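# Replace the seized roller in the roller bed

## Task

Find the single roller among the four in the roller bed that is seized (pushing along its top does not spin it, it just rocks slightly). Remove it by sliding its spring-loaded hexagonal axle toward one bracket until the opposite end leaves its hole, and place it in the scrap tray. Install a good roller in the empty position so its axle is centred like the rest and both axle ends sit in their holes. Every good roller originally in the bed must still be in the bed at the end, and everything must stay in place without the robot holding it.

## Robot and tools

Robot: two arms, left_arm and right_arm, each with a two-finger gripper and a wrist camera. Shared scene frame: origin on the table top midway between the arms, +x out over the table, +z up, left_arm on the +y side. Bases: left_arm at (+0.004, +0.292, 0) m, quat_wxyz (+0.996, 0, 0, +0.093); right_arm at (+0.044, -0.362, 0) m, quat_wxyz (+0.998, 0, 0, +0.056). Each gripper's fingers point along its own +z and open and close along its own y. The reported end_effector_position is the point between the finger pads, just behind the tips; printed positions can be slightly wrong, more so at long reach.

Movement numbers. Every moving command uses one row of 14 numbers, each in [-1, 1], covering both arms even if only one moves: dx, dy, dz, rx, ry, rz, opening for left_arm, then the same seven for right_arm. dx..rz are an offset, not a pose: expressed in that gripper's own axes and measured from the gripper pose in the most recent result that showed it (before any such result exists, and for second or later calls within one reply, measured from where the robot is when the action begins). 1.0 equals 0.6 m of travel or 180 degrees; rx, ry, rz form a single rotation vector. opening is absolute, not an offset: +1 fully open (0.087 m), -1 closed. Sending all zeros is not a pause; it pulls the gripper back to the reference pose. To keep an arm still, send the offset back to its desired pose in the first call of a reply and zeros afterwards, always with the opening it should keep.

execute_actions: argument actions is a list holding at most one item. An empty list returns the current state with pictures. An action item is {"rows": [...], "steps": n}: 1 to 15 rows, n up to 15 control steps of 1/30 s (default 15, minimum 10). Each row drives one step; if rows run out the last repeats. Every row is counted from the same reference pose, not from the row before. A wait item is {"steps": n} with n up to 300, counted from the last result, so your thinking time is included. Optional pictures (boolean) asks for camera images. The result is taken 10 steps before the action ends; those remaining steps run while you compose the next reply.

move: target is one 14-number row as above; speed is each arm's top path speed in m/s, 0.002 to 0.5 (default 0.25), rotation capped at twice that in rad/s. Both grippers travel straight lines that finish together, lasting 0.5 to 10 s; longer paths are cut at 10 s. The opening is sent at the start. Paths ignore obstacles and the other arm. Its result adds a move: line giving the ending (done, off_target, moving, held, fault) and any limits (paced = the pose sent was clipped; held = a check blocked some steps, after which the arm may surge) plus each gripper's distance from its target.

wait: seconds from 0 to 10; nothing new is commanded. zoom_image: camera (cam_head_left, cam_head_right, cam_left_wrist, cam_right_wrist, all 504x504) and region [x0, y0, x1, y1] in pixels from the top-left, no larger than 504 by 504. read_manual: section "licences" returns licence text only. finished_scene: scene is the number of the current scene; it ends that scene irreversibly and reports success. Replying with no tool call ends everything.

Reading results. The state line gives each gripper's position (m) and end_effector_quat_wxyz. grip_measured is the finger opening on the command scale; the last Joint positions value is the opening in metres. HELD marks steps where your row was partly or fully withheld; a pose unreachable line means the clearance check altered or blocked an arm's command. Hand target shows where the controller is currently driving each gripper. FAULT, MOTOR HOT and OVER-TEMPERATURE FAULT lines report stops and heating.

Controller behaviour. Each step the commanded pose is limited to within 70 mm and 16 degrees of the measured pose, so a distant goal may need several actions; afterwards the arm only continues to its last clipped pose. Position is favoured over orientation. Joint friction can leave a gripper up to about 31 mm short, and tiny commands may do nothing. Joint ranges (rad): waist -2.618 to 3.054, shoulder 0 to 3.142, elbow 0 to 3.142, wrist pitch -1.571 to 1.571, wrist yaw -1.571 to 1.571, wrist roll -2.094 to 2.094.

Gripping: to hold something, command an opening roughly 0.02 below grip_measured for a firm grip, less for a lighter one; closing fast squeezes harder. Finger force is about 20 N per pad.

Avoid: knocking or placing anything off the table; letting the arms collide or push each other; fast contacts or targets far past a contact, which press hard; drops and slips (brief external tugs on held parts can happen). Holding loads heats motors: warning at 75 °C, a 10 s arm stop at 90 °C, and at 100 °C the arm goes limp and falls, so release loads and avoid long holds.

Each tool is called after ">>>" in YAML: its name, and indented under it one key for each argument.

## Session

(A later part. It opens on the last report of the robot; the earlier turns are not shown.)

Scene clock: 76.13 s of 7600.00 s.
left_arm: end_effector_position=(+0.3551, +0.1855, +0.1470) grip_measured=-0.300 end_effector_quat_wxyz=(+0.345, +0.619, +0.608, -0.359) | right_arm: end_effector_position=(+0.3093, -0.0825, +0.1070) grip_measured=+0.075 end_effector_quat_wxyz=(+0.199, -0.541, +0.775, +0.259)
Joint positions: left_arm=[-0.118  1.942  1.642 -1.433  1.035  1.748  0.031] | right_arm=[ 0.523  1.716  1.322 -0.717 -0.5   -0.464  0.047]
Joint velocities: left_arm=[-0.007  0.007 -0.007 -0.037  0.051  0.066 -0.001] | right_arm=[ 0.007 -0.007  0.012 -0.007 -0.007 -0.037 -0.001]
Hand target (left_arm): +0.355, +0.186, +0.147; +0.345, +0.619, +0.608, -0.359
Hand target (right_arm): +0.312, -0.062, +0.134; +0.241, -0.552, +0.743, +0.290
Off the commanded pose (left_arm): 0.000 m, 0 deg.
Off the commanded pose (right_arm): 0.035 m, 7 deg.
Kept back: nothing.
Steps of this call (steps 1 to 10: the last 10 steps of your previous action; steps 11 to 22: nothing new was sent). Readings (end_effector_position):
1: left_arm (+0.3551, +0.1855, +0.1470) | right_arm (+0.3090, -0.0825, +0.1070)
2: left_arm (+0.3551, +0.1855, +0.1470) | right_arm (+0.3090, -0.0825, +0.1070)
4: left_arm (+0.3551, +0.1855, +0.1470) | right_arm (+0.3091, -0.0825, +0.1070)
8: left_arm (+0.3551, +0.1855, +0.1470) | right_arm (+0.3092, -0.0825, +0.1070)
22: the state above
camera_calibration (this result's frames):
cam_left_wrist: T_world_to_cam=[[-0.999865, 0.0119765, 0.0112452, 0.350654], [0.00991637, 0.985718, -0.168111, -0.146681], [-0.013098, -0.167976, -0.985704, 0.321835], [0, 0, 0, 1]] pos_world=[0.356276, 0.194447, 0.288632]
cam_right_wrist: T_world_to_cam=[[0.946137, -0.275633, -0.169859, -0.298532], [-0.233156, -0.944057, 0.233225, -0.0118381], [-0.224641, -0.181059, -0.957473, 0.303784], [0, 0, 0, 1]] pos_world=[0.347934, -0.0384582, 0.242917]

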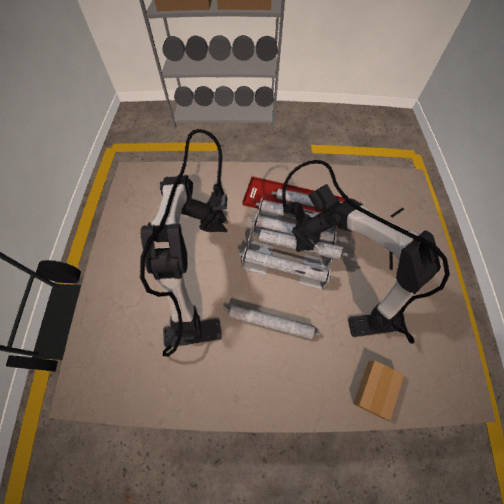

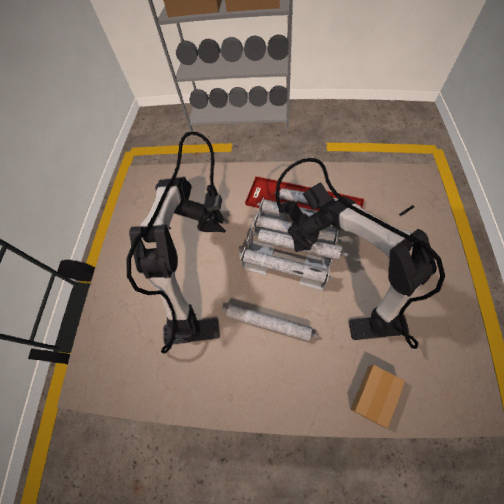

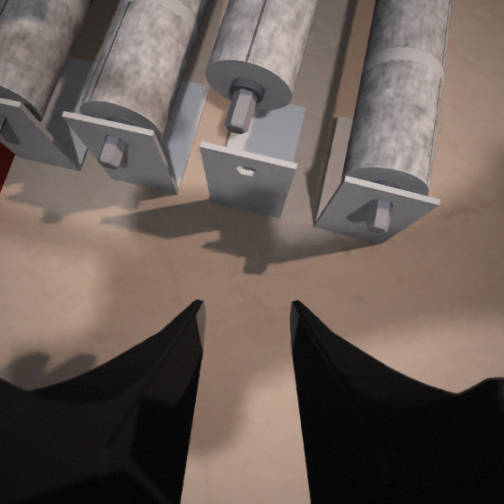

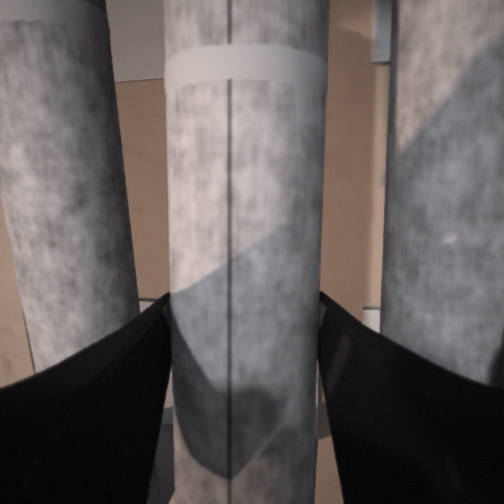

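>>> execute_actions:
  actions:
    - {"rows":[[0,0,0,0,0,0,-0.3,-0.056,0.016,-0.01,-0.007,-0.035,-0.019,0.03],[0,0,0,0,0,0,-0.3,-0.057,0.019,-0.009,-0.007,-0.035,-0.019,0.03],[0,0,0,0,0,0,-0.3,-0.058,0.022,-0.007,-0.007,-0.035,-0.019,0.03],[0,0,0,0,0,0,-0.3,-0.059,0.025,-0.005,-0.007,-0.035,-0.019,0.03]],"steps":12}

>>> wait:
  seconds: 0.4

>>> zoom_image:
  camera: "cam_left_wrist"
  region: [190,30,330,230]

Scene clock: 76.80 s of 7600.00 s.
left_arm: end_effector_position=(+0.3551, +0.1855, +0.1470) grip_measured=-0.300 end_effector_quat_wxyz=(+0.345, +0.619, +0.608, -0.359) | right_arm: end_effector_position=(+0.3089, -0.0821, +0.1070) grip_measured=+0.075 end_effector_quat_wxyz=(+0.199, -0.542, +0.774, +0.259)
Joint positions: left_arm=[-0.118  1.942  1.642 -1.433  1.035  1.748  0.031] | right_arm=[ 0.524  1.716  1.322 -0.717 -0.5   -0.464  0.047]
Joint velocities: left_arm=[-0.007  0.007 -0.007 -0.007 -0.007  0.022  0.001] | right_arm=[ 0.056 -0.007 -0.002 -0.037  0.022 -0.022 -0.001]
Steps of this call (steps 1 to 18: nothing new was sent; steps 19 to 20: the first 2 steps of this action). Readings (end_effector_position):
19: left_arm (+0.3551, +0.1855, +0.1470) | right_arm (+0.3091, -0.0824, +0.1070)
20: the state above

Scene clock: 77.53 s of 7600.00 s.
left_arm: end_effector_position=(+0.3551, +0.1855, +0.1470) grip_measured=-0.300 end_effector_quat_wxyz=(+0.345, +0.619, +0.608, -0.359) | right_arm: end_effector_position=(+0.3018, -0.0745, +0.1072) grip_measured=+0.075 end_effector_quat_wxyz=(+0.196, -0.547, +0.771, +0.262)
Joint positions: left_arm=[-0.118  1.942  1.642 -1.433  1.035  1.748  0.031] | right_arm=[ 0.552  1.716  1.322 -0.712 -0.496 -0.451  0.047]
Joint velocities: left_arm=[-0.017 -0.012 -0.012 -0.051 -0.037 -0.022 -0.   ] | right_arm=[ 0.012  0.012  0.007  0.022 -0.066 -0.037 -0.   ]
Hand target (left_arm): +0.355, +0.186, +0.147; +0.345, +0.619, +0.608, -0.359
Hand target (right_arm): +0.306, -0.056, +0.134; +0.242, -0.552, +0.743, +0.290
Off the commanded pose (left_arm): 0.000 m, 0 deg.
Off the commanded pose (right_arm): 0.033 m, 7 deg.
Kept back: nothing.
Steps of this call (steps 1 to 10: the last 10 steps of your previous action; steps 11 to 22: nothing new was sent). Readings (end_effector_position):
1: left_arm (+0.3551, +0.1855, +0.1470) | right_arm (+0.3082, -0.0815, +0.1069)
2: left_arm (+0.3551, +0.1855, +0.1470) | right_arm (+0.3073, -0.0804, +0.1069)
4: left_arm (+0.3551, +0.1855, +0.1470) | right_arm (+0.3046, -0.0777, +0.1070)
8: left_arm (+0.3551, +0.1855, +0.1470) | right_arm (+0.3016, -0.0748, +0.1071)
22: the state above
camera_calibration (this result's frames):
cam_left_wrist: T_world_to_cam=[[-0.999865, 0.0119765, 0.0112452, 0.350654], [0.00991637, 0.985718, -0.168111, -0.146681], [-0.013098, -0.167976, -0.985704, 0.321835], [0, 0, 0, 1]] pos_world=[0.356276, 0.194447, 0.288632]
cam_right_wrist: T_world_to_cam=[[0.95008, -0.259935, -0.172576, -0.288976], [-0.21691, -0.947852, 0.233511, -0.0113526], [-0.224274, -0.184421, -0.956917, 0.303319], [0, 0, 0, 1]] pos_world=[0.340114, -0.0299371, 0.243032]

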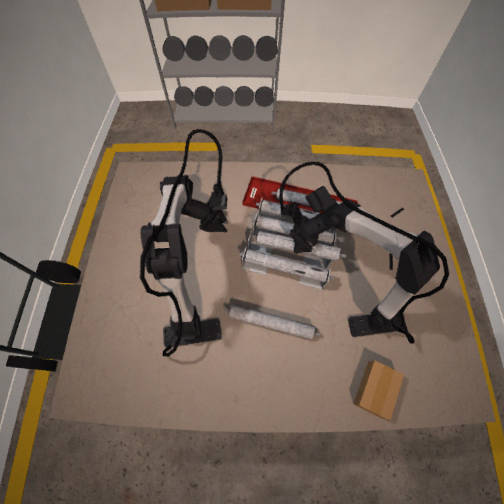

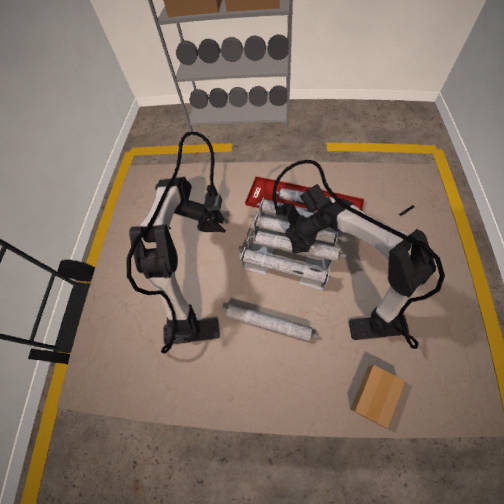

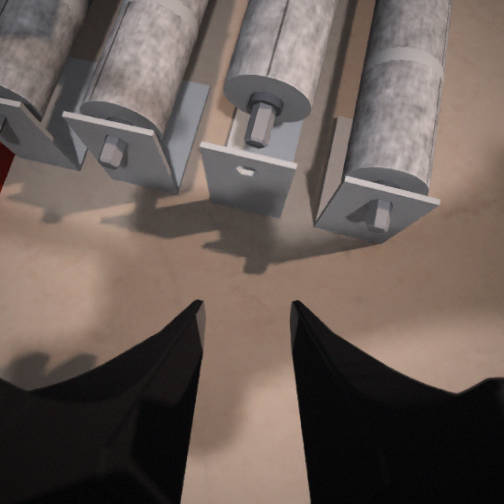

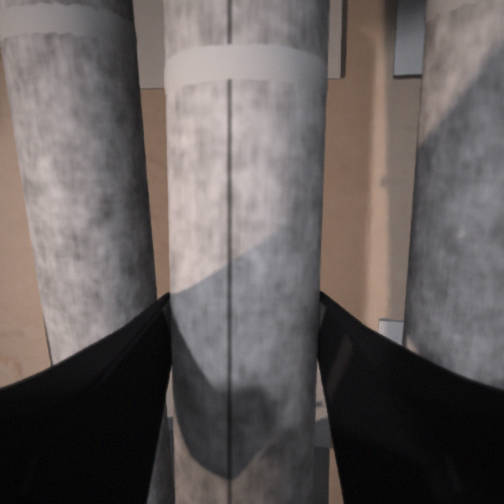

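Region (190, 30, 330, 230) of cam_left_wrist's 504x504 image, scaled by 2.520, with more detail than that image has; it fills the left 353 columns of this view, and the rest is white.

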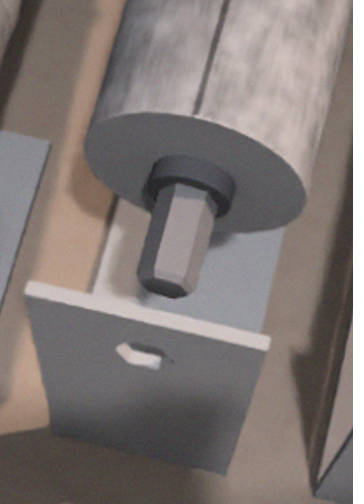

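>>> execute_actions:
  actions:
    - {"rows":[[-0.006,0,0.01,0,0,0,-0.3,-0.051,0.01,-0.016,-0.004,-0.035,-0.015,0.03],[-0.012,0,0.02,0,0,0,-0.3,-0.051,0.01,-0.016,-0.004,-0.035,-0.015,0.03],[-0.018,0,0.03,0,0,0,-0.3,-0.051,0.01,-0.016,-0.004,-0.035,-0.015,0.03],[-0.024,0,0.04,0,0,0,-0.3,-0.051,0.01,-0.016,-0.004,-0.035,-0.015,0.03],[-0.03,0,0.05,0,0,0,-0.3,-0.051,0.01,-0.016,-0.004,-0.035,-0.015,0.03],[-0.036,0,0.06,0,0,0,-0.3,-0.051,0.01,-0.016,-0.004,-0.035,-0.015,0.03],[-0.042,0,0.07,0,0,0,-0.3,-0.051,0.01,-0.016,-0.004,-0.035,-0.015,0.03],[-0.048,0,0.08,0,0,0,-0.3,-0.051,0.01,-0.016,-0.004,-0.035,-0.015,0.03],[-0.054,0,0.09,0,0,0,-0.3,-0.051,0.01,-0.016,-0.004,-0.035,-0.015,0.03],[-0.06,0,0.1,0,0,0,-0.3,-0.051,0.01,-0.016,-0.004,-0.035,-0.015,0.03],[-0.066,0,0.11,0,0,0,-0.3,-0.051,0.01,-0.016,-0.004,-0.035,-0.015,0.03],[-0.072,0,0.12,0,0,0,-0.3,-0.051,0.01,-0.016,-0.004,-0.035,-0.015,0.03]],"steps":15}

>>> wait:
  seconds: 0.4

Scene clock: 78.97 s of 7600.00 s.
left_arm: end_effector_position=(+0.3557, +0.1716, +0.1440) grip_measured=-0.300 end_effector_quat_wxyz=(+0.340, +0.621, +0.607, -0.362) | right_arm: end_effector_position=(+0.3018, -0.0745, +0.1072) grip_measured=+0.075 end_effector_quat_wxyz=(+0.196, -0.547, +0.771, +0.262)
Joint positions: left_arm=[-0.159  1.938  1.629 -1.379  1.035  1.688  0.031] | right_arm=[ 0.552  1.716  1.322 -0.712 -0.496 -0.451  0.047]
Joint velocities: left_arm=[-0.51  -0.066 -0.271  0.432 -0.007 -0.623 -0.001] | right_arm=[-0.017  0.022  0.002  0.066  0.007 -0.022  0.   ]
Steps of this call (steps 1 to 38: nothing new was sent; steps 39 to 43: the first 5 steps of this action). Readings (end_effector_position):
39: left_arm (+0.3553, +0.1853, +0.1470) | right_arm (+0.3018, -0.0745, +0.1072)
40: left_arm (+0.3559, +0.1842, +0.1468) | right_arm (+0.3018, -0.0745, +0.1072)
42: left_arm (+0.3566, +0.1773, +0.1452) | right_arm (+0.3018, -0.0745, +0.1072)
43: the state above

Scene clock: 79.70 s of 7600.00 s.
left_arm: end_effector_position=(+0.3553, +0.0994, +0.1471) grip_measured=-0.300 end_effector_quat_wxyz=(+0.337, +0.624, +0.601, -0.370) | right_arm: end_effector_position=(+0.3018, -0.0745, +0.1072) grip_measured=+0.075 end_effector_quat_wxyz=(+0.196, -0.547, +0.771, +0.262)
Joint positions: left_arm=[-0.355  1.884  1.56  -1.068  1.039  1.337  0.031] | right_arm=[ 0.552  1.716  1.322 -0.712 -0.496 -0.451  0.047]
Joint velocities: left_arm=[-0.012 -0.012  0.002  0.007  0.022 -0.125  0.   ] | right_arm=[-0.012 -0.002  0.022  0.007 -0.081  0.037  0.   ]
Hand target (left_arm): +0.354, +0.101, +0.151; +0.343, +0.621, +0.602, -0.366
Hand target (right_arm): +0.305, -0.058, +0.134; +0.240, -0.552, +0.744, +0.290
Off the commanded pose (left_arm): 0.003 m, 2 deg.
Off the commanded pose (right_arm): 0.033 m, 7 deg.
Kept back: nothing.
Steps of this call (steps 1 to 10: the last 10 steps of your previous action; steps 11 to 22: nothing new was sent). Readings (end_effector_position):
1: left_arm (+0.3541, +0.1646, +0.1427) | right_arm (+0.3018, -0.0745, +0.1072)
2: left_arm (+0.3525, +0.1570, +0.1417) | right_arm (+0.3018, -0.0745, +0.1072)
4: left_arm (+0.3495, +0.1411, +0.1412) | right_arm (+0.3018, -0.0745, +0.1072)
8: left_arm (+0.3470, +0.1120, +0.1430) | right_arm (+0.3018, -0.0745, +0.1072)
22: the state above
camera_calibration (this result's frames):
cam_left_wrist: T_world_to_cam=[[-0.998826, 0.040922, 0.0259359, 0.346472], [0.0358161, 0.984178, -0.173526, -0.0700473], [-0.0326266, -0.172393, -0.984488, 0.314651], [0, 0, 0, 1]] pos_world=[0.35884, 0.109004, 0.288629]
cam_right_wrist: T_world_to_cam=[[0.95008, -0.259935, -0.172576, -0.288976], [-0.21691, -0.947852, 0.233511, -0.0113526], [-0.224274, -0.184421, -0.956917, 0.303319], [0, 0, 0, 1]] pos_world=[0.340114, -0.0299371, 0.243032]

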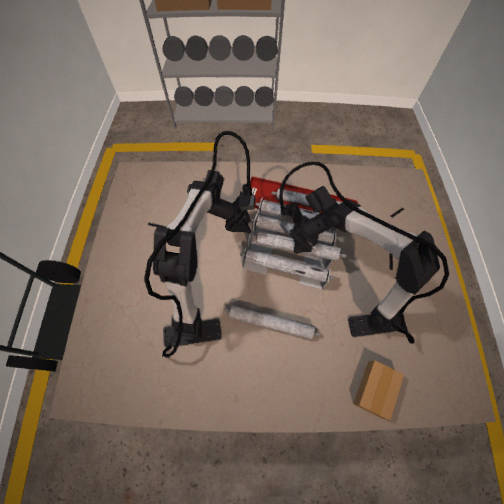

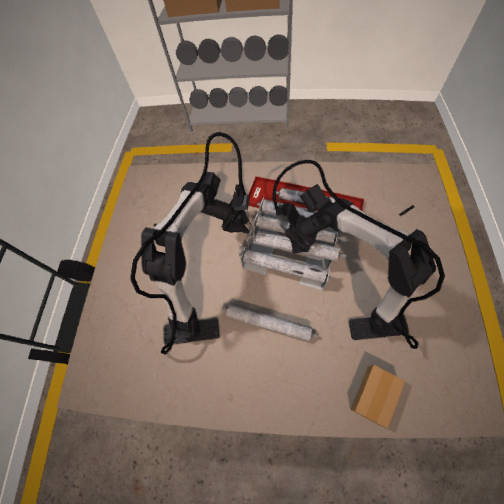

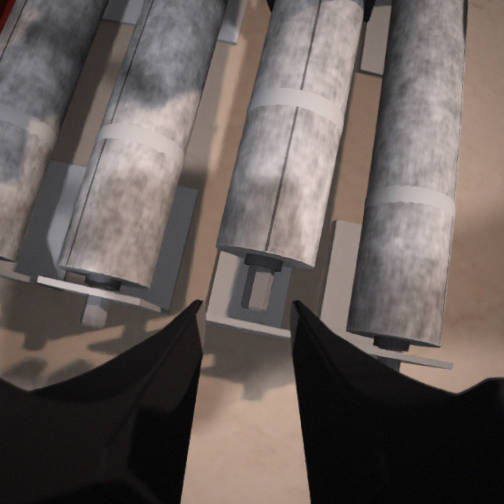

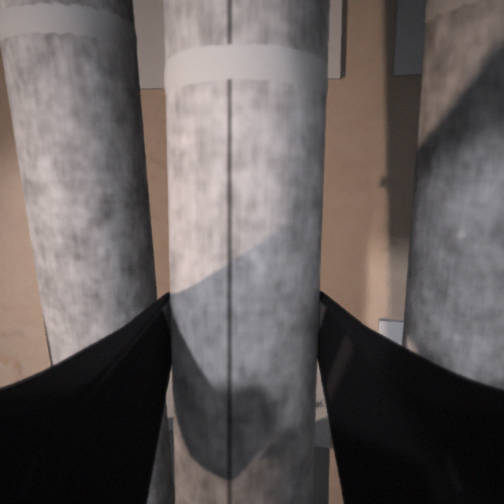

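>>> execute_actions:
  actions:
    - {"rows":[[0.006,0,-0.01,0,0,0,0.3,-0.05,0.009,-0.015,-0.004,-0.033,-0.015,0.03],[0.012,0,-0.02,0,0,0,0.3,-0.049,0.008,-0.013,-0.004,-0.031,-0.015,0.03],[0.018,0,-0.03,0,0,0,0.3,-0.048,0.007,-0.011,-0.004,-0.029,-0.015,0.03],[0.024,0,-0.04,0,0,0,0.3,-0.047,0.006,-0.009,-0.004,-0.027,-0.015,0.03],[0.03,0,-0.05,0,0,0,0.3,-0.046,0.005,-0.008,-0.004,-0.025,-0.015,0.03],[0.036,0,-0.06,0,0,0,0.3,-0.046,0.005,-0.008,-0.004,-0.024,-0.015,0.03],[0.042,0,-0.07,0,0,0,0.3,-0.046,0.005,-0.008,-0.004,-0.024,-0.015,0.03],[0.048,0,-0.08,0,0,0,0.3,-0.046,0.005,-0.008,-0.004,-0.024,-0.015,0.03],[0.054,0,-0.09,0,0,0,0.3,-0.046,0.005,-0.008,-0.004,-0.024,-0.015,0.03],[0.06,0,-0.1,0,0,0,0.3,-0.046,0.005,-0.008,-0.004,-0.024,-0.015,0.03],[0.066,0,-0.11,0,0,0,0.3,-0.046,0.005,-0.008,-0.004,-0.024,-0.015,0.03],[0.072,0,-0.12,0,0,0,0.3,-0.046,0.005,-0.008,-0.004,-0.024,-0.015,0.03]],"steps":15}

>>> wait:
  seconds: 0.4

>>> zoom_image:
  camera: "cam_left_wrist"
  region: [170,30,330,230]

Scene clock: 81.00 s of 7600.00 s.
left_arm: end_effector_position=(+0.3558, +0.1146, +0.1461) grip_measured=+0.298 end_effector_quat_wxyz=(+0.339, +0.621, +0.604, -0.366) | right_arm: end_effector_position=(+0.3018, -0.0751, +0.1069) grip_measured=+0.075 end_effector_quat_wxyz=(+0.195, -0.547, +0.771, +0.260)
Joint positions: left_arm=[-0.315  1.884  1.56  -1.115  1.039  1.393  0.057] | right_arm=[ 0.552  1.716  1.322 -0.714 -0.494 -0.451  0.047]
Joint velocities: left_arm=[ 0.505 -0.022 -0.002 -0.476 -0.051  0.564  0.003] | right_arm=[-0.012 -0.012 -0.007 -0.022  0.051 -0.022  0.001]
Steps of this call (steps 1 to 34: nothing new was sent; steps 35 to 39: the first 5 steps of this action). Readings (end_effector_position):
35: left_arm (+0.3559, +0.0996, +0.1472) | right_arm (+0.3018, -0.0745, +0.1072)
36: left_arm (+0.3555, +0.1010, +0.1470) | right_arm (+0.3018, -0.0745, +0.1072)
38: left_arm (+0.3553, +0.1085, +0.1464) | right_arm (+0.3018, -0.0748, +0.1071)
39: the state above

Scene clock: 81.73 s of 7600.00 s.
left_arm: end_effector_position=(+0.3564, +0.1843, +0.1432) grip_measured=+0.300 end_effector_quat_wxyz=(+0.341, +0.615, +0.610, -0.365) | right_arm: end_effector_position=(+0.3002, -0.0782, +0.1053) grip_measured=+0.075 end_effector_quat_wxyz=(+0.189, -0.548, +0.773, +0.256)
Joint positions: left_arm=[-0.121  1.961  1.651 -1.437  1.038  1.744  0.057] | right_arm=[ 0.552  1.716  1.322 -0.729 -0.486 -0.456  0.047]
Joint velocities: left_arm=[-0.002 -0.007 -0.007 -0.051 -0.051  0.081 -0.001] | right_arm=[ 0.002 -0.002 -0.017 -0.007  0.037 -0.022 -0.001]
Hand target (left_arm): +0.359, +0.183, +0.144; +0.340, +0.621, +0.605, -0.364
Hand target (right_arm): +0.307, -0.058, +0.129; +0.228, -0.557, +0.748, +0.281
Off the commanded pose (left_arm): 0.004 m, 2 deg.
Off the commanded pose (right_arm): 0.032 m, 6 deg.
Kept back: nothing.
Steps of this call (steps 1 to 10: the last 10 steps of your previous action; steps 11 to 22: nothing new was sent). Readings (end_effector_position):
1: left_arm (+0.3565, +0.1218, +0.1457) | right_arm (+0.3017, -0.0755, +0.1067)
2: left_arm (+0.3573, +0.1298, +0.1454) | right_arm (+0.3014, -0.0759, +0.1065)
4: left_arm (+0.3597, +0.1462, +0.1453) | right_arm (+0.3009, -0.0768, +0.1060)
8: left_arm (+0.3646, +0.1751, +0.1449) | right_arm (+0.3003, -0.0779, +0.1055)
22: the state above
camera_calibration (this result's frames):
cam_left_wrist: T_world_to_cam=[[-0.999493, 0.0121045, 0.0294643, 0.349234], [0.00685688, 0.985059, -0.172079, -0.144372], [-0.031107, -0.17179, -0.984642, 0.324861], [0, 0, 0, 1]] pos_world=[0.360152, 0.193796, 0.284739]
cam_right_wrist: T_world_to_cam=[[0.949338, -0.263025, -0.171974, -0.288805], [-0.215862, -0.943499, 0.251421, -0.0165659], [-0.228387, -0.201561, -0.952477, 0.299922], [0, 0, 0, 1]] pos_world=[0.339096, -0.0311404, 0.240167]

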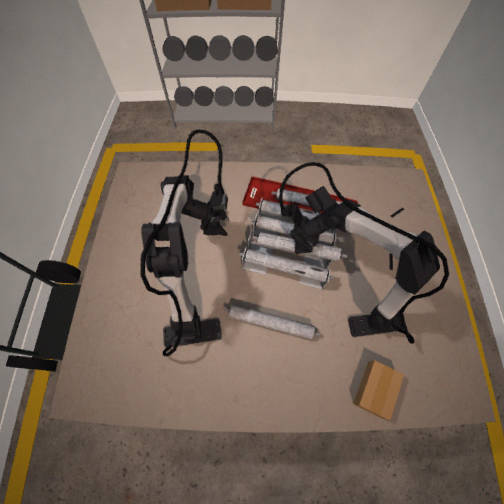

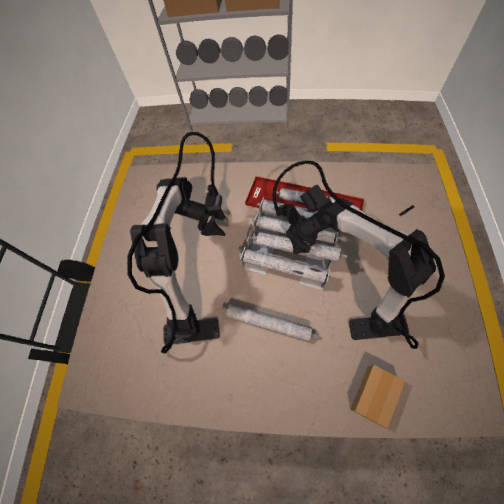

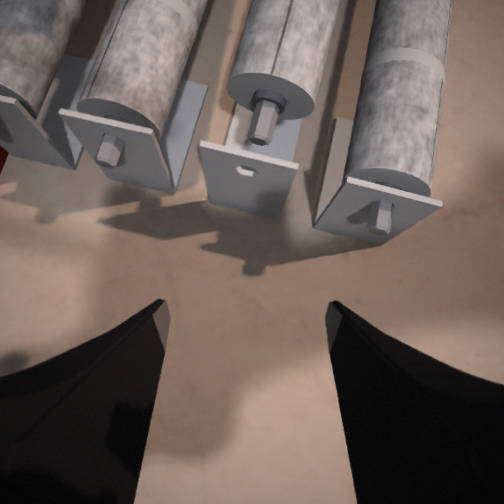

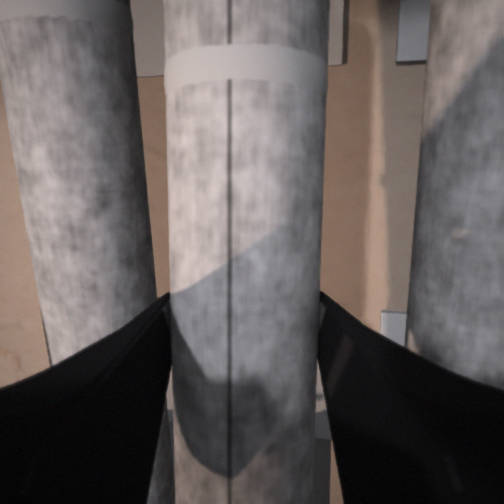

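Region (170, 30, 330, 230) of cam_left_wrist's 504x504 image, scaled by 2.520, with more detail than that image has; it fills the left 403 columns of this view, and the rest is white.

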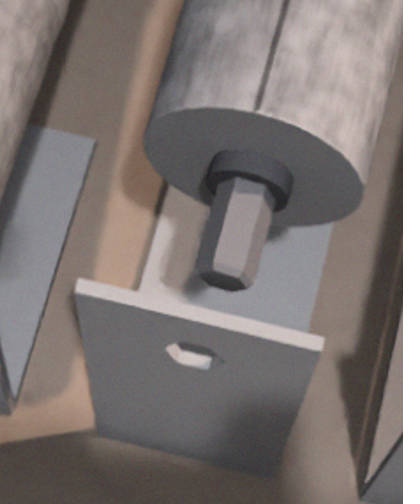

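>>> execute_actions:
  actions:
    - {"rows":[[0,0,0,0,0,0,0.3,-0.054,0.005,-0.01,-0.004,-0.03,-0.015,0.03],[0,0,0,0,0,0,0.3,-0.056,0.005,-0.008,-0.004,-0.03,-0.015,0.03],[0,0,0,0,0,0,0.3,-0.058,0.004,-0.006,-0.004,-0.03,-0.015,0.03],[0,0,0,0,0,0,0.3,-0.06,0.004,-0.004,-0.004,-0.03,-0.015,0.03],[0,0,0,0,0,0,0.3,-0.062,0.003,-0.002,-0.004,-0.03,-0.015,0.03],[0,0,0,0,0,0,0.3,-0.064,0.003,0.001,-0.004,-0.03,-0.015,0.03],[0,0,0,0,0,0,0.3,-0.066,0.002,0.004,-0.004,-0.03,-0.015,0.03]],"steps":13}

>>> wait:
  seconds: 0.4

>>> zoom_image:
  camera: "cam_left_wrist"
  region: [170,30,330,230]

Scene clock: 82.97 s of 7600.00 s.
left_arm: end_effector_position=(+0.3555, +0.1842, +0.1434) grip_measured=+0.300 end_effector_quat_wxyz=(+0.341, +0.615, +0.609, -0.366) | right_arm: end_effector_position=(+0.3001, -0.0784, +0.1052) grip_measured=+0.075 end_effector_quat_wxyz=(+0.189, -0.548, +0.774, +0.255)
Joint positions: left_arm=[-0.121  1.961  1.651 -1.443  1.038  1.75   0.057] | right_arm=[ 0.552  1.716  1.322 -0.73  -0.485 -0.456  0.047]
Joint velocities: left_arm=[-0.022 -0.002 -0.012  0.022 -0.022  0.007 -0.   ] | right_arm=[-0.007  0.007 -0.017  0.037  0.007  0.007 -0.001]
Steps of this call (steps 1 to 34: nothing new was sent; steps 35 to 37: the first 3 steps of this action). Readings (end_effector_position):
35: left_arm (+0.3555, +0.1842, +0.1434) | right_arm (+0.3001, -0.0782, +0.1053)
36: left_arm (+0.3555, +0.1842, +0.1434) | right_arm (+0.3002, -0.0783, +0.1053)
37: the state above

Scene clock: 83.70 s of 7600.00 s.
left_arm: end_effector_position=(+0.3555, +0.1842, +0.1434) grip_measured=+0.300 end_effector_quat_wxyz=(+0.341, +0.615, +0.609, -0.366) | right_arm: end_effector_position=(+0.3022, -0.0720, +0.1003) grip_measured=+0.075 end_effector_quat_wxyz=(+0.183, -0.550, +0.774, +0.254)
Joint positions: left_arm=[-0.121  1.961  1.651 -1.443  1.038  1.75   0.057] | right_arm=[ 0.564  1.751  1.346 -0.731 -0.478 -0.45   0.047]
Joint velocities: left_arm=[-0.017 -0.002 -0.002 -0.022  0.007 -0.051 -0.   ] | right_arm=[-0.012 -0.007  0.002 -0.037 -0.022 -0.037  0.001]
Hand target (left_arm): +0.356, +0.184, +0.143; +0.341, +0.615, +0.610, -0.365
Hand target (right_arm): +0.311, -0.049, +0.128; +0.228, -0.556, +0.749, +0.281
Off the commanded pose (left_arm): 0.001 m, 0 deg.
Off the commanded pose (right_arm): 0.038 m, 7 deg.
Kept back: nothing.
Steps of this call (steps 1 to 10: the last 10 steps of your previous action; steps 11 to 22: nothing new was sent). Readings (end_effector_position):
1: left_arm (+0.3555, +0.1842, +0.1434) | right_arm (+0.3004, -0.0783, +0.1051)
2: left_arm (+0.3555, +0.1842, +0.1434) | right_arm (+0.3006, -0.0780, +0.1050)
4: left_arm (+0.3555, +0.1842, +0.1434) | right_arm (+0.3019, -0.0760, +0.1042)
8: left_arm (+0.3555, +0.1842, +0.1434) | right_arm (+0.3024, -0.0722, +0.1014)
22: the state above
camera_calibration (this result's frames):
cam_left_wrist: T_world_to_cam=[[-0.999438, 0.0151727, 0.0298848, 0.347717], [0.00978976, 0.984933, -0.172657, -0.145198], [-0.0320542, -0.172267, -0.984529, 0.325381], [0, 0, 0, 1]] pos_world=[0.359373, 0.193787, 0.284886]
cam_right_wrist: T_world_to_cam=[[0.949057, -0.261261, -0.176166, -0.289283], [-0.210044, -0.94127, 0.264371, -0.011992], [-0.23489, -0.213901, -0.948195, 0.297523], [0, 0, 0, 1]] pos_world=[0.341912, -0.0232255, 0.234319]

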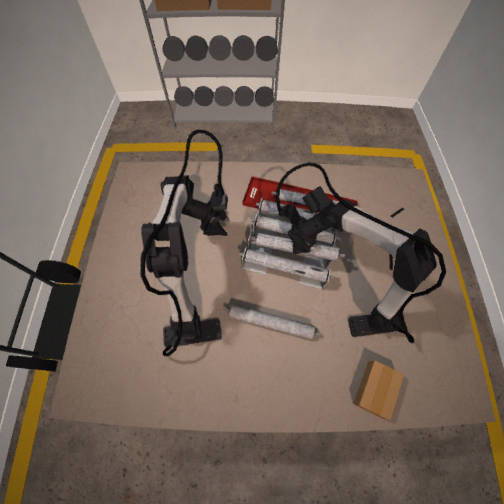

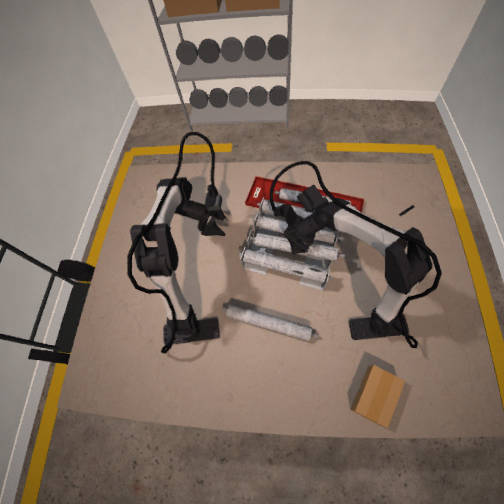

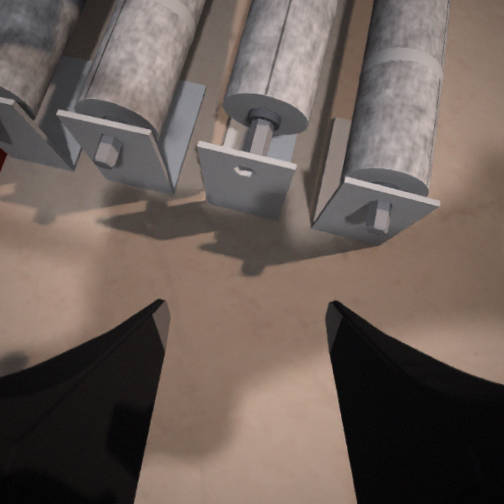

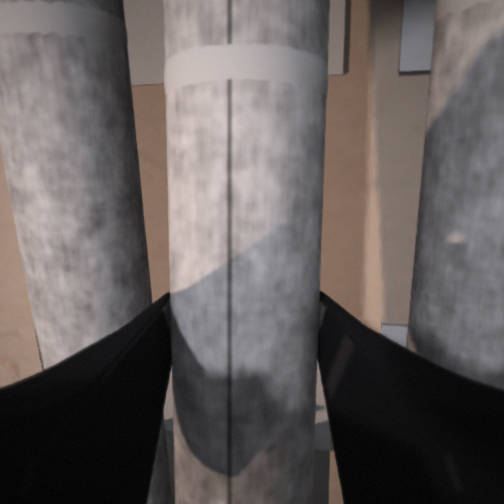

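Region (170, 30, 330, 230) of cam_left_wrist's 504x504 image, scaled by 2.520, with more detail than that image has; it fills the left 403 columns of this view, and the rest is white.

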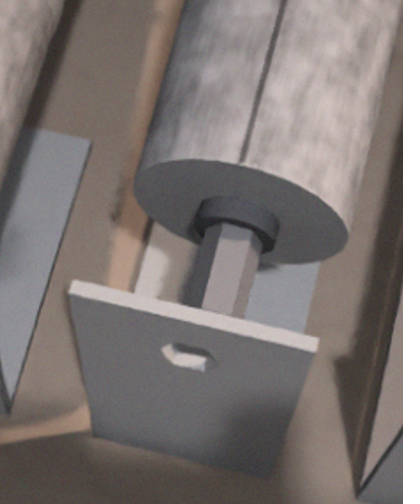

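>>> execute_actions:
  actions:
    - {"rows":[[0,0,0,0,0,0,0.3,-0.063,0.005,-0.015,-0.002,-0.035,-0.012,0.03],[0,0,0,0,0,0,0.3,-0.065,0.005,-0.016,0,-0.035,-0.01,0.03],[0,0,0,0,0,0,0.3,-0.067,0.004,-0.016,0,-0.035,-0.01,0.03],[0,0,0,0,0,0,0.3,-0.069,0.004,-0.015,0,-0.035,-0.01,0.03],[0,0,0,0,0,0,0.3,-0.071,0.004,-0.014,0,-0.035,-0.01,0.03],[0,0,0,0,0,0,0.3,-0.073,0.003,-0.013,0,-0.035,-0.01,0.03],[0,0,0,0,0,0,0.3,-0.076,0.003,-0.012,0,-0.035,-0.01,0.03]],"steps":13}

>>> wait:
  seconds: 0.4

>>> zoom_image:
  camera: "cam_left_wrist"
  region: [170,30,330,230]

Scene clock: 84.83 s of 7600.00 s.
left_arm: end_effector_position=(+0.3555, +0.1842, +0.1434) grip_measured=+0.300 end_effector_quat_wxyz=(+0.341, +0.615, +0.609, -0.366) | right_arm: end_effector_position=(+0.3022, -0.0720, +0.1007) grip_measured=+0.075 end_effector_quat_wxyz=(+0.182, -0.547, +0.777, +0.254)
Joint positions: left_arm=[-0.121  1.961  1.651 -1.443  1.038  1.75   0.057] | right_arm=[ 0.564  1.751  1.348 -0.732 -0.477 -0.443  0.047]
Joint velocities: left_arm=[-0.022  0.002  0.007 -0.007  0.022 -0.022 -0.   ] | right_arm=[-0.007 -0.002  0.085 -0.037  0.051  0.081 -0.001]
Steps of this call (steps 1 to 31: nothing new was sent; steps 32 to 34: the first 3 steps of this action). Readings (end_effector_position):
32: left_arm (+0.3555, +0.1842, +0.1434) | right_arm (+0.3021, -0.0720, +0.1003)
33: left_arm (+0.3555, +0.1842, +0.1434) | right_arm (+0.3021, -0.0721, +0.1003)
34: the state above

Scene clock: 85.57 s of 7600.00 s.
left_arm: end_effector_position=(+0.3555, +0.1842, +0.1434) grip_measured=+0.300 end_effector_quat_wxyz=(+0.341, +0.615, +0.609, -0.366) | right_arm: end_effector_position=(+0.3054, -0.0692, +0.1063) grip_measured=+0.075 end_effector_quat_wxyz=(+0.182, -0.541, +0.782, +0.251)
Joint positions: left_arm=[-0.121  1.961  1.651 -1.443  1.038  1.75   0.057] | right_arm=[ 0.568  1.762  1.385 -0.754 -0.466 -0.424  0.047]
Joint velocities: left_arm=[-0.012  0.007 -0.002 -0.022 -0.037  0.037 -0.001] | right_arm=[-0.002 -0.012  0.022 -0.007 -0.022 -0.007  0.001]
Hand target (left_arm): +0.356, +0.184, +0.143; +0.341, +0.615, +0.609, -0.366
Hand target (right_arm): +0.314, -0.044, +0.134; +0.228, -0.548, +0.754, +0.280
Off the commanded pose (left_arm): 0.000 m, 0 deg.
Off the commanded pose (right_arm): 0.039 m, 7 deg.
Kept back: nothing.
Steps of this call (steps 1 to 10: the last 10 steps of your previous action; steps 11 to 22: nothing new was sent). Readings (end_effector_position):
1: left_arm (+0.3555, +0.1842, +0.1434) | right_arm (+0.3024, -0.0720, +0.1014)
2: left_arm (+0.3555, +0.1842, +0.1434) | right_arm (+0.3030, -0.0719, +0.1025)
4: left_arm (+0.3555, +0.1842, +0.1434) | right_arm (+0.3048, -0.0706, +0.1056)
8: left_arm (+0.3555, +0.1842, +0.1434) | right_arm (+0.3060, -0.0692, +0.1081)
22: the state above
camera_calibration (this result's frames):
cam_left_wrist: T_world_to_cam=[[-0.999438, 0.0151727, 0.0298848, 0.347717], [0.00978976, 0.984933, -0.172657, -0.145198], [-0.0320542, -0.172267, -0.984529, 0.325381], [0, 0, 0, 1]] pos_world=[0.359373, 0.193787, 0.284886]
cam_right_wrist: T_world_to_cam=[[0.941915, -0.283756, -0.179663, -0.289549], [-0.229849, -0.93468, 0.271188, -0.00444333], [-0.244879, -0.214141, -0.94561, 0.307308], [0, 0, 0, 1]] pos_world=[0.346963, -0.0205073, 0.239777]

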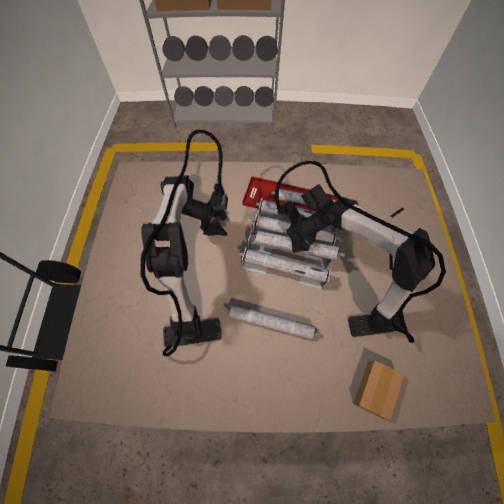

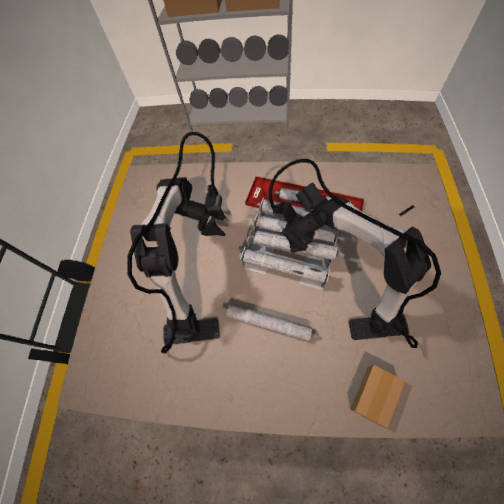

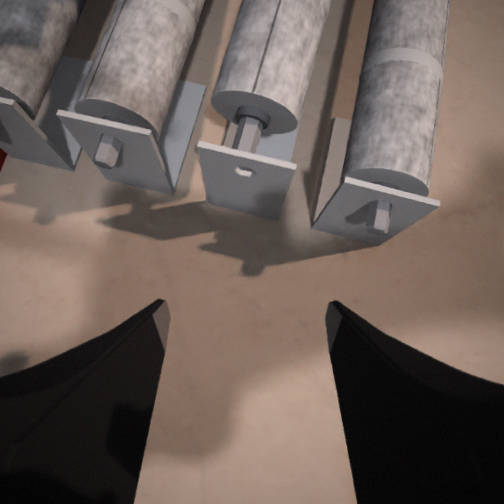

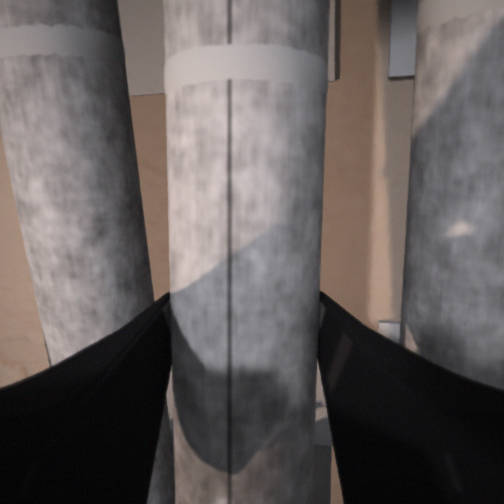

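Region (170, 30, 330, 230) of cam_left_wrist's 504x504 image, scaled by 2.520, with more detail than that image has; it fills the left 403 columns of this view, and the rest is white.

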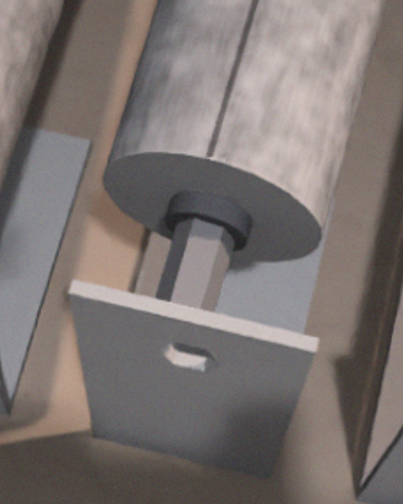

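>>> execute_actions:
  actions:
    - {"rows":[[0,0,0,0,0,0,0.3,-0.063,0.007,-0.01,-0.004,-0.035,-0.015,0.03],[0,0,0,0,0,0,0.3,-0.062,0.008,-0.008,-0.004,-0.035,-0.015,0.03],[0,0,0,0,0,0,0.3,-0.062,0.009,-0.006,-0.004,-0.035,-0.015,0.03],[0,0,0,0,0,0,0.3,-0.062,0.009,-0.004,-0.004,-0.035,-0.015,0.03],[0,0,0,0,0,0,0.3,-0.063,0.009,-0.002,-0.004,-0.035,-0.015,0.03],[0,0,0,0,0,0,0.3,-0.064,0.009,0,-0.004,-0.035,-0.015,0.03]],"steps":13}

>>> wait:
  seconds: 0.4

>>> zoom_image:
  camera: "cam_left_wrist"
  region: [170,30,330,230]

Scene clock: 86.53 s of 7600.00 s.
left_arm: end_effector_position=(+0.3555, +0.1842, +0.1434) grip_measured=+0.300 end_effector_quat_wxyz=(+0.341, +0.615, +0.609, -0.366) | right_arm: end_effector_position=(+0.3052, -0.0691, +0.1063) grip_measured=+0.075 end_effector_quat_wxyz=(+0.181, -0.541, +0.782, +0.251)
Joint positions: left_arm=[-0.121  1.961  1.651 -1.443  1.038  1.75   0.057] | right_arm=[ 0.568  1.762  1.385 -0.754 -0.466 -0.423  0.047]
Joint velocities: left_arm=[ 0.002  0.002  0.012  0.037 -0.007  0.037 -0.001] | right_arm=[ 0.017 -0.002  0.022 -0.066  0.081 -0.007 -0.001]
Steps of this call (steps 1 to 26: nothing new was sent; steps 27 to 29: the first 3 steps of this action). Readings (end_effector_position):
27: left_arm (+0.3555, +0.1842, +0.1434) | right_arm (+0.3054, -0.0692, +0.1063)
28: left_arm (+0.3555, +0.1842, +0.1434) | right_arm (+0.3053, -0.0692, +0.1063)
29: the state above

Scene clock: 87.27 s of 7600.00 s.
left_arm: end_effector_position=(+0.3555, +0.1842, +0.1434) grip_measured=+0.300 end_effector_quat_wxyz=(+0.341, +0.615, +0.609, -0.366) | right_arm: end_effector_position=(+0.3042, -0.0686, +0.1058) grip_measured=+0.075 end_effector_quat_wxyz=(+0.180, -0.539, +0.785, +0.248)
Joint positions: left_arm=[-0.121  1.961  1.651 -1.443  1.038  1.75   0.057] | right_arm=[ 0.574  1.762  1.385 -0.754 -0.457 -0.414  0.047]
Joint velocities: left_arm=[-0.007  0.022  0.002  0.007 -0.11   0.051 -0.001] | right_arm=[-0.017  0.007  0.002 -0.066 -0.066 -0.081  0.   ]
Hand target (left_arm): +0.356, +0.184, +0.143; +0.341, +0.615, +0.609, -0.366
Hand target (right_arm): +0.312, -0.042, +0.130; +0.226, -0.547, +0.756, +0.280
Off the commanded pose (left_arm): 0.000 m, 0 deg.
Off the commanded pose (right_arm): 0.039 m, 7 deg.
Kept back: nothing.
Steps of this call (steps 1 to 10: the last 10 steps of your previous action; steps 11 to 22: nothing new was sent). Readings (end_effector_position):
1: left_arm (+0.3555, +0.1842, +0.1434) | right_arm (+0.3051, -0.0690, +0.1063)
2: left_arm (+0.3555, +0.1842, +0.1434) | right_arm (+0.3049, -0.0688, +0.1062)
4: left_arm (+0.3555, +0.1842, +0.1434) | right_arm (+0.3045, -0.0686, +0.1060)
8: left_arm (+0.3555, +0.1842, +0.1434) | right_arm (+0.3043, -0.0685, +0.1059)
22: the state above
camera_calibration (this result's frames):
cam_left_wrist: T_world_to_cam=[[-0.999438, 0.0151727, 0.0298848, 0.347717], [0.00978976, 0.984933, -0.172657, -0.145198], [-0.0320542, -0.172267, -0.984529, 0.325381], [0, 0, 0, 1]] pos_world=[0.359373, 0.193787, 0.284886]
cam_right_wrist: T_world_to_cam=[[0.939825, -0.29099, -0.179036, -0.288307], [-0.235501, -0.931393, 0.277574, -0.00270274], [-0.247524, -0.218707, -0.943874, 0.307041], [0, 0, 0, 1]] pos_world=[0.346322, -0.0192595, 0.238941]

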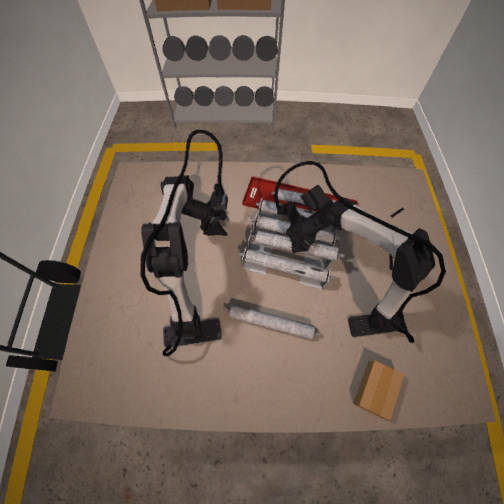

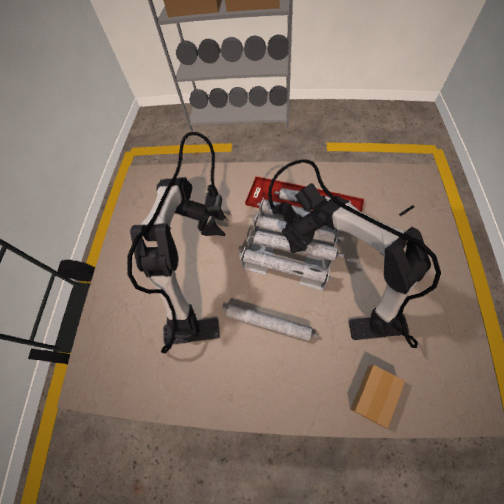

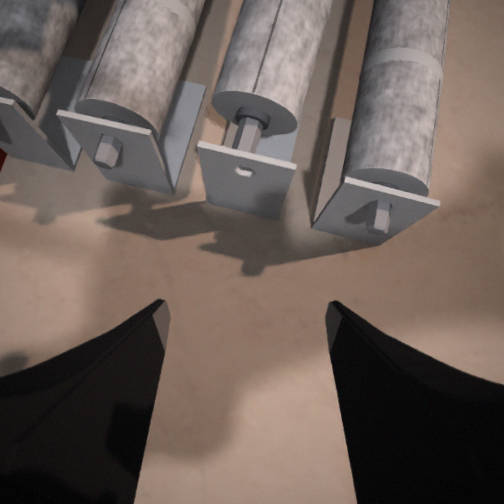

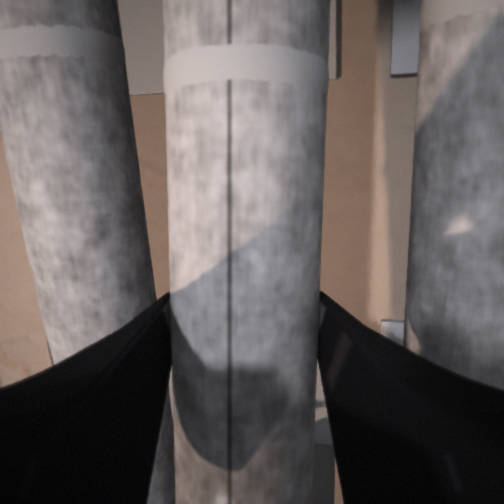

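Region (170, 30, 330, 230) of cam_left_wrist's 504x504 image, scaled by 2.520, with more detail than that image has; it fills the left 403 columns of this view, and the rest is white.

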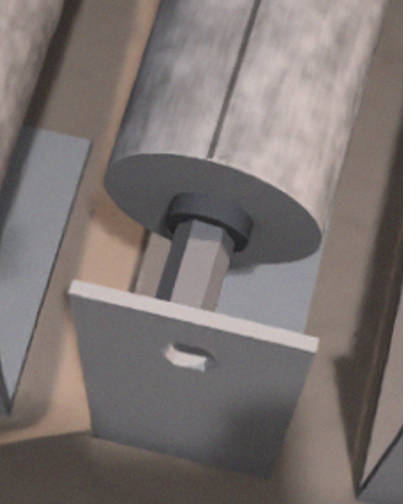

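>>> execute_actions:
  actions: []

Scene clock: 88.97 s of 7600.00 s.
left_arm: end_effector_position=(+0.3555, +0.1842, +0.1434) grip_measured=+0.300 end_effector_quat_wxyz=(+0.341, +0.615, +0.609, -0.366) | right_arm: end_effector_position=(+0.3042, -0.0686, +0.1058) grip_measured=+0.075 end_effector_quat_wxyz=(+0.180, -0.539, +0.785, +0.248)
Joint positions: left_arm=[-0.121  1.961  1.651 -1.443  1.038  1.75   0.057] | right_arm=[ 0.574  1.762  1.385 -0.754 -0.457 -0.414  0.047]
Joint velocities: left_arm=[ 0.002  0.022 -0.002  0.007 -0.066 -0.022 -0.002] | right_arm=[-0.002  0.007 -0.002  0.007 -0.037 -0.037 -0.001]
Hand target (left_arm): +0.356, +0.184, +0.143; +0.341, +0.615, +0.609, -0.366
Hand target (right_arm): +0.312, -0.042, +0.130; +0.226, -0.547, +0.756, +0.280
Off the commanded pose (left_arm): 0.000 m, 0 deg.
Off the commanded pose (right_arm): 0.039 m, 7 deg.
Kept back: nothing.
Steps of this call (steps 1 to 51: nothing new was sent). Readings (end_effector_position):
1: left_arm (+0.3555, +0.1842, +0.1434) | right_arm (+0.3042, -0.0686, +0.1058)
2: left_arm (+0.3555, +0.1842, +0.1434) | right_arm (+0.3042, -0.0686, +0.1058)
4: left_arm (+0.3555, +0.1842, +0.1434) | right_arm (+0.3042, -0.0686, +0.1058)
8: left_arm (+0.3555, +0.1842, +0.1434) | right_arm (+0.3042, -0.0686, +0.1058)
51: the state above
camera_calibration (this result's frames):
cam_left_wrist: T_world_to_cam=[[-0.999438, 0.0151727, 0.0298848, 0.347717], [0.00978976, 0.984933, -0.172657, -0.145198], [-0.0320542, -0.172267, -0.984529, 0.325381], [0, 0, 0, 1]] pos_world=[0.359373, 0.193787, 0.284886]
cam_right_wrist: T_world_to_cam=[[0.939825, -0.29099, -0.179036, -0.288307], [-0.235501, -0.931393, 0.277574, -0.00270274], [-0.247524, -0.218707, -0.943874, 0.307041], [0, 0, 0, 1]] pos_world=[0.346322, -0.0192595, 0.238941]

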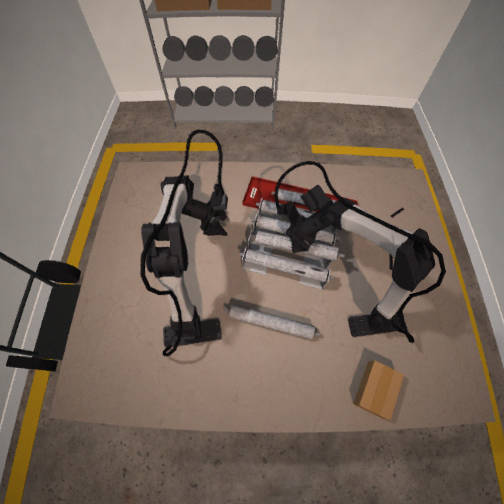

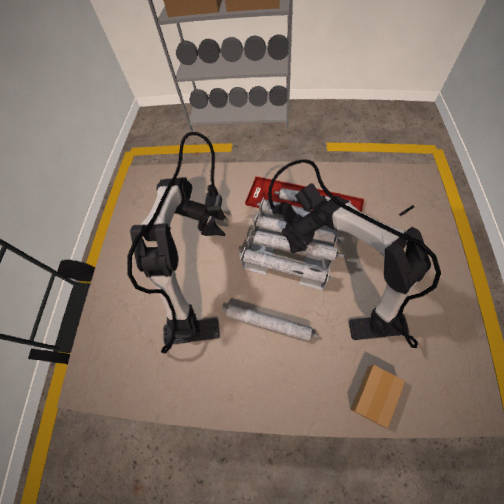

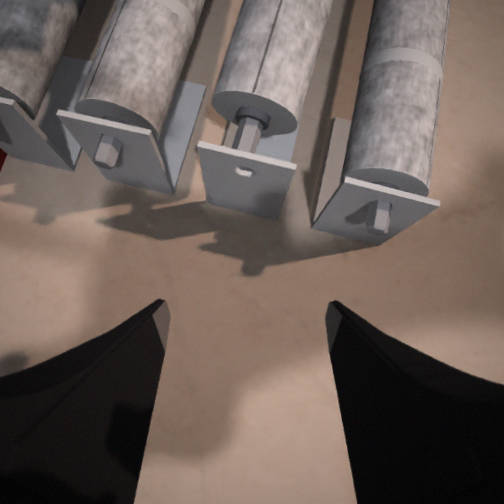

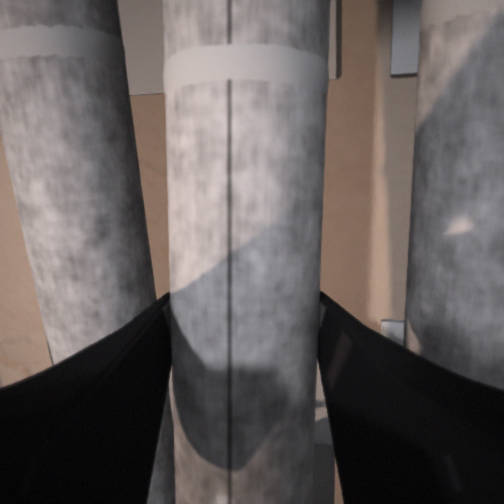

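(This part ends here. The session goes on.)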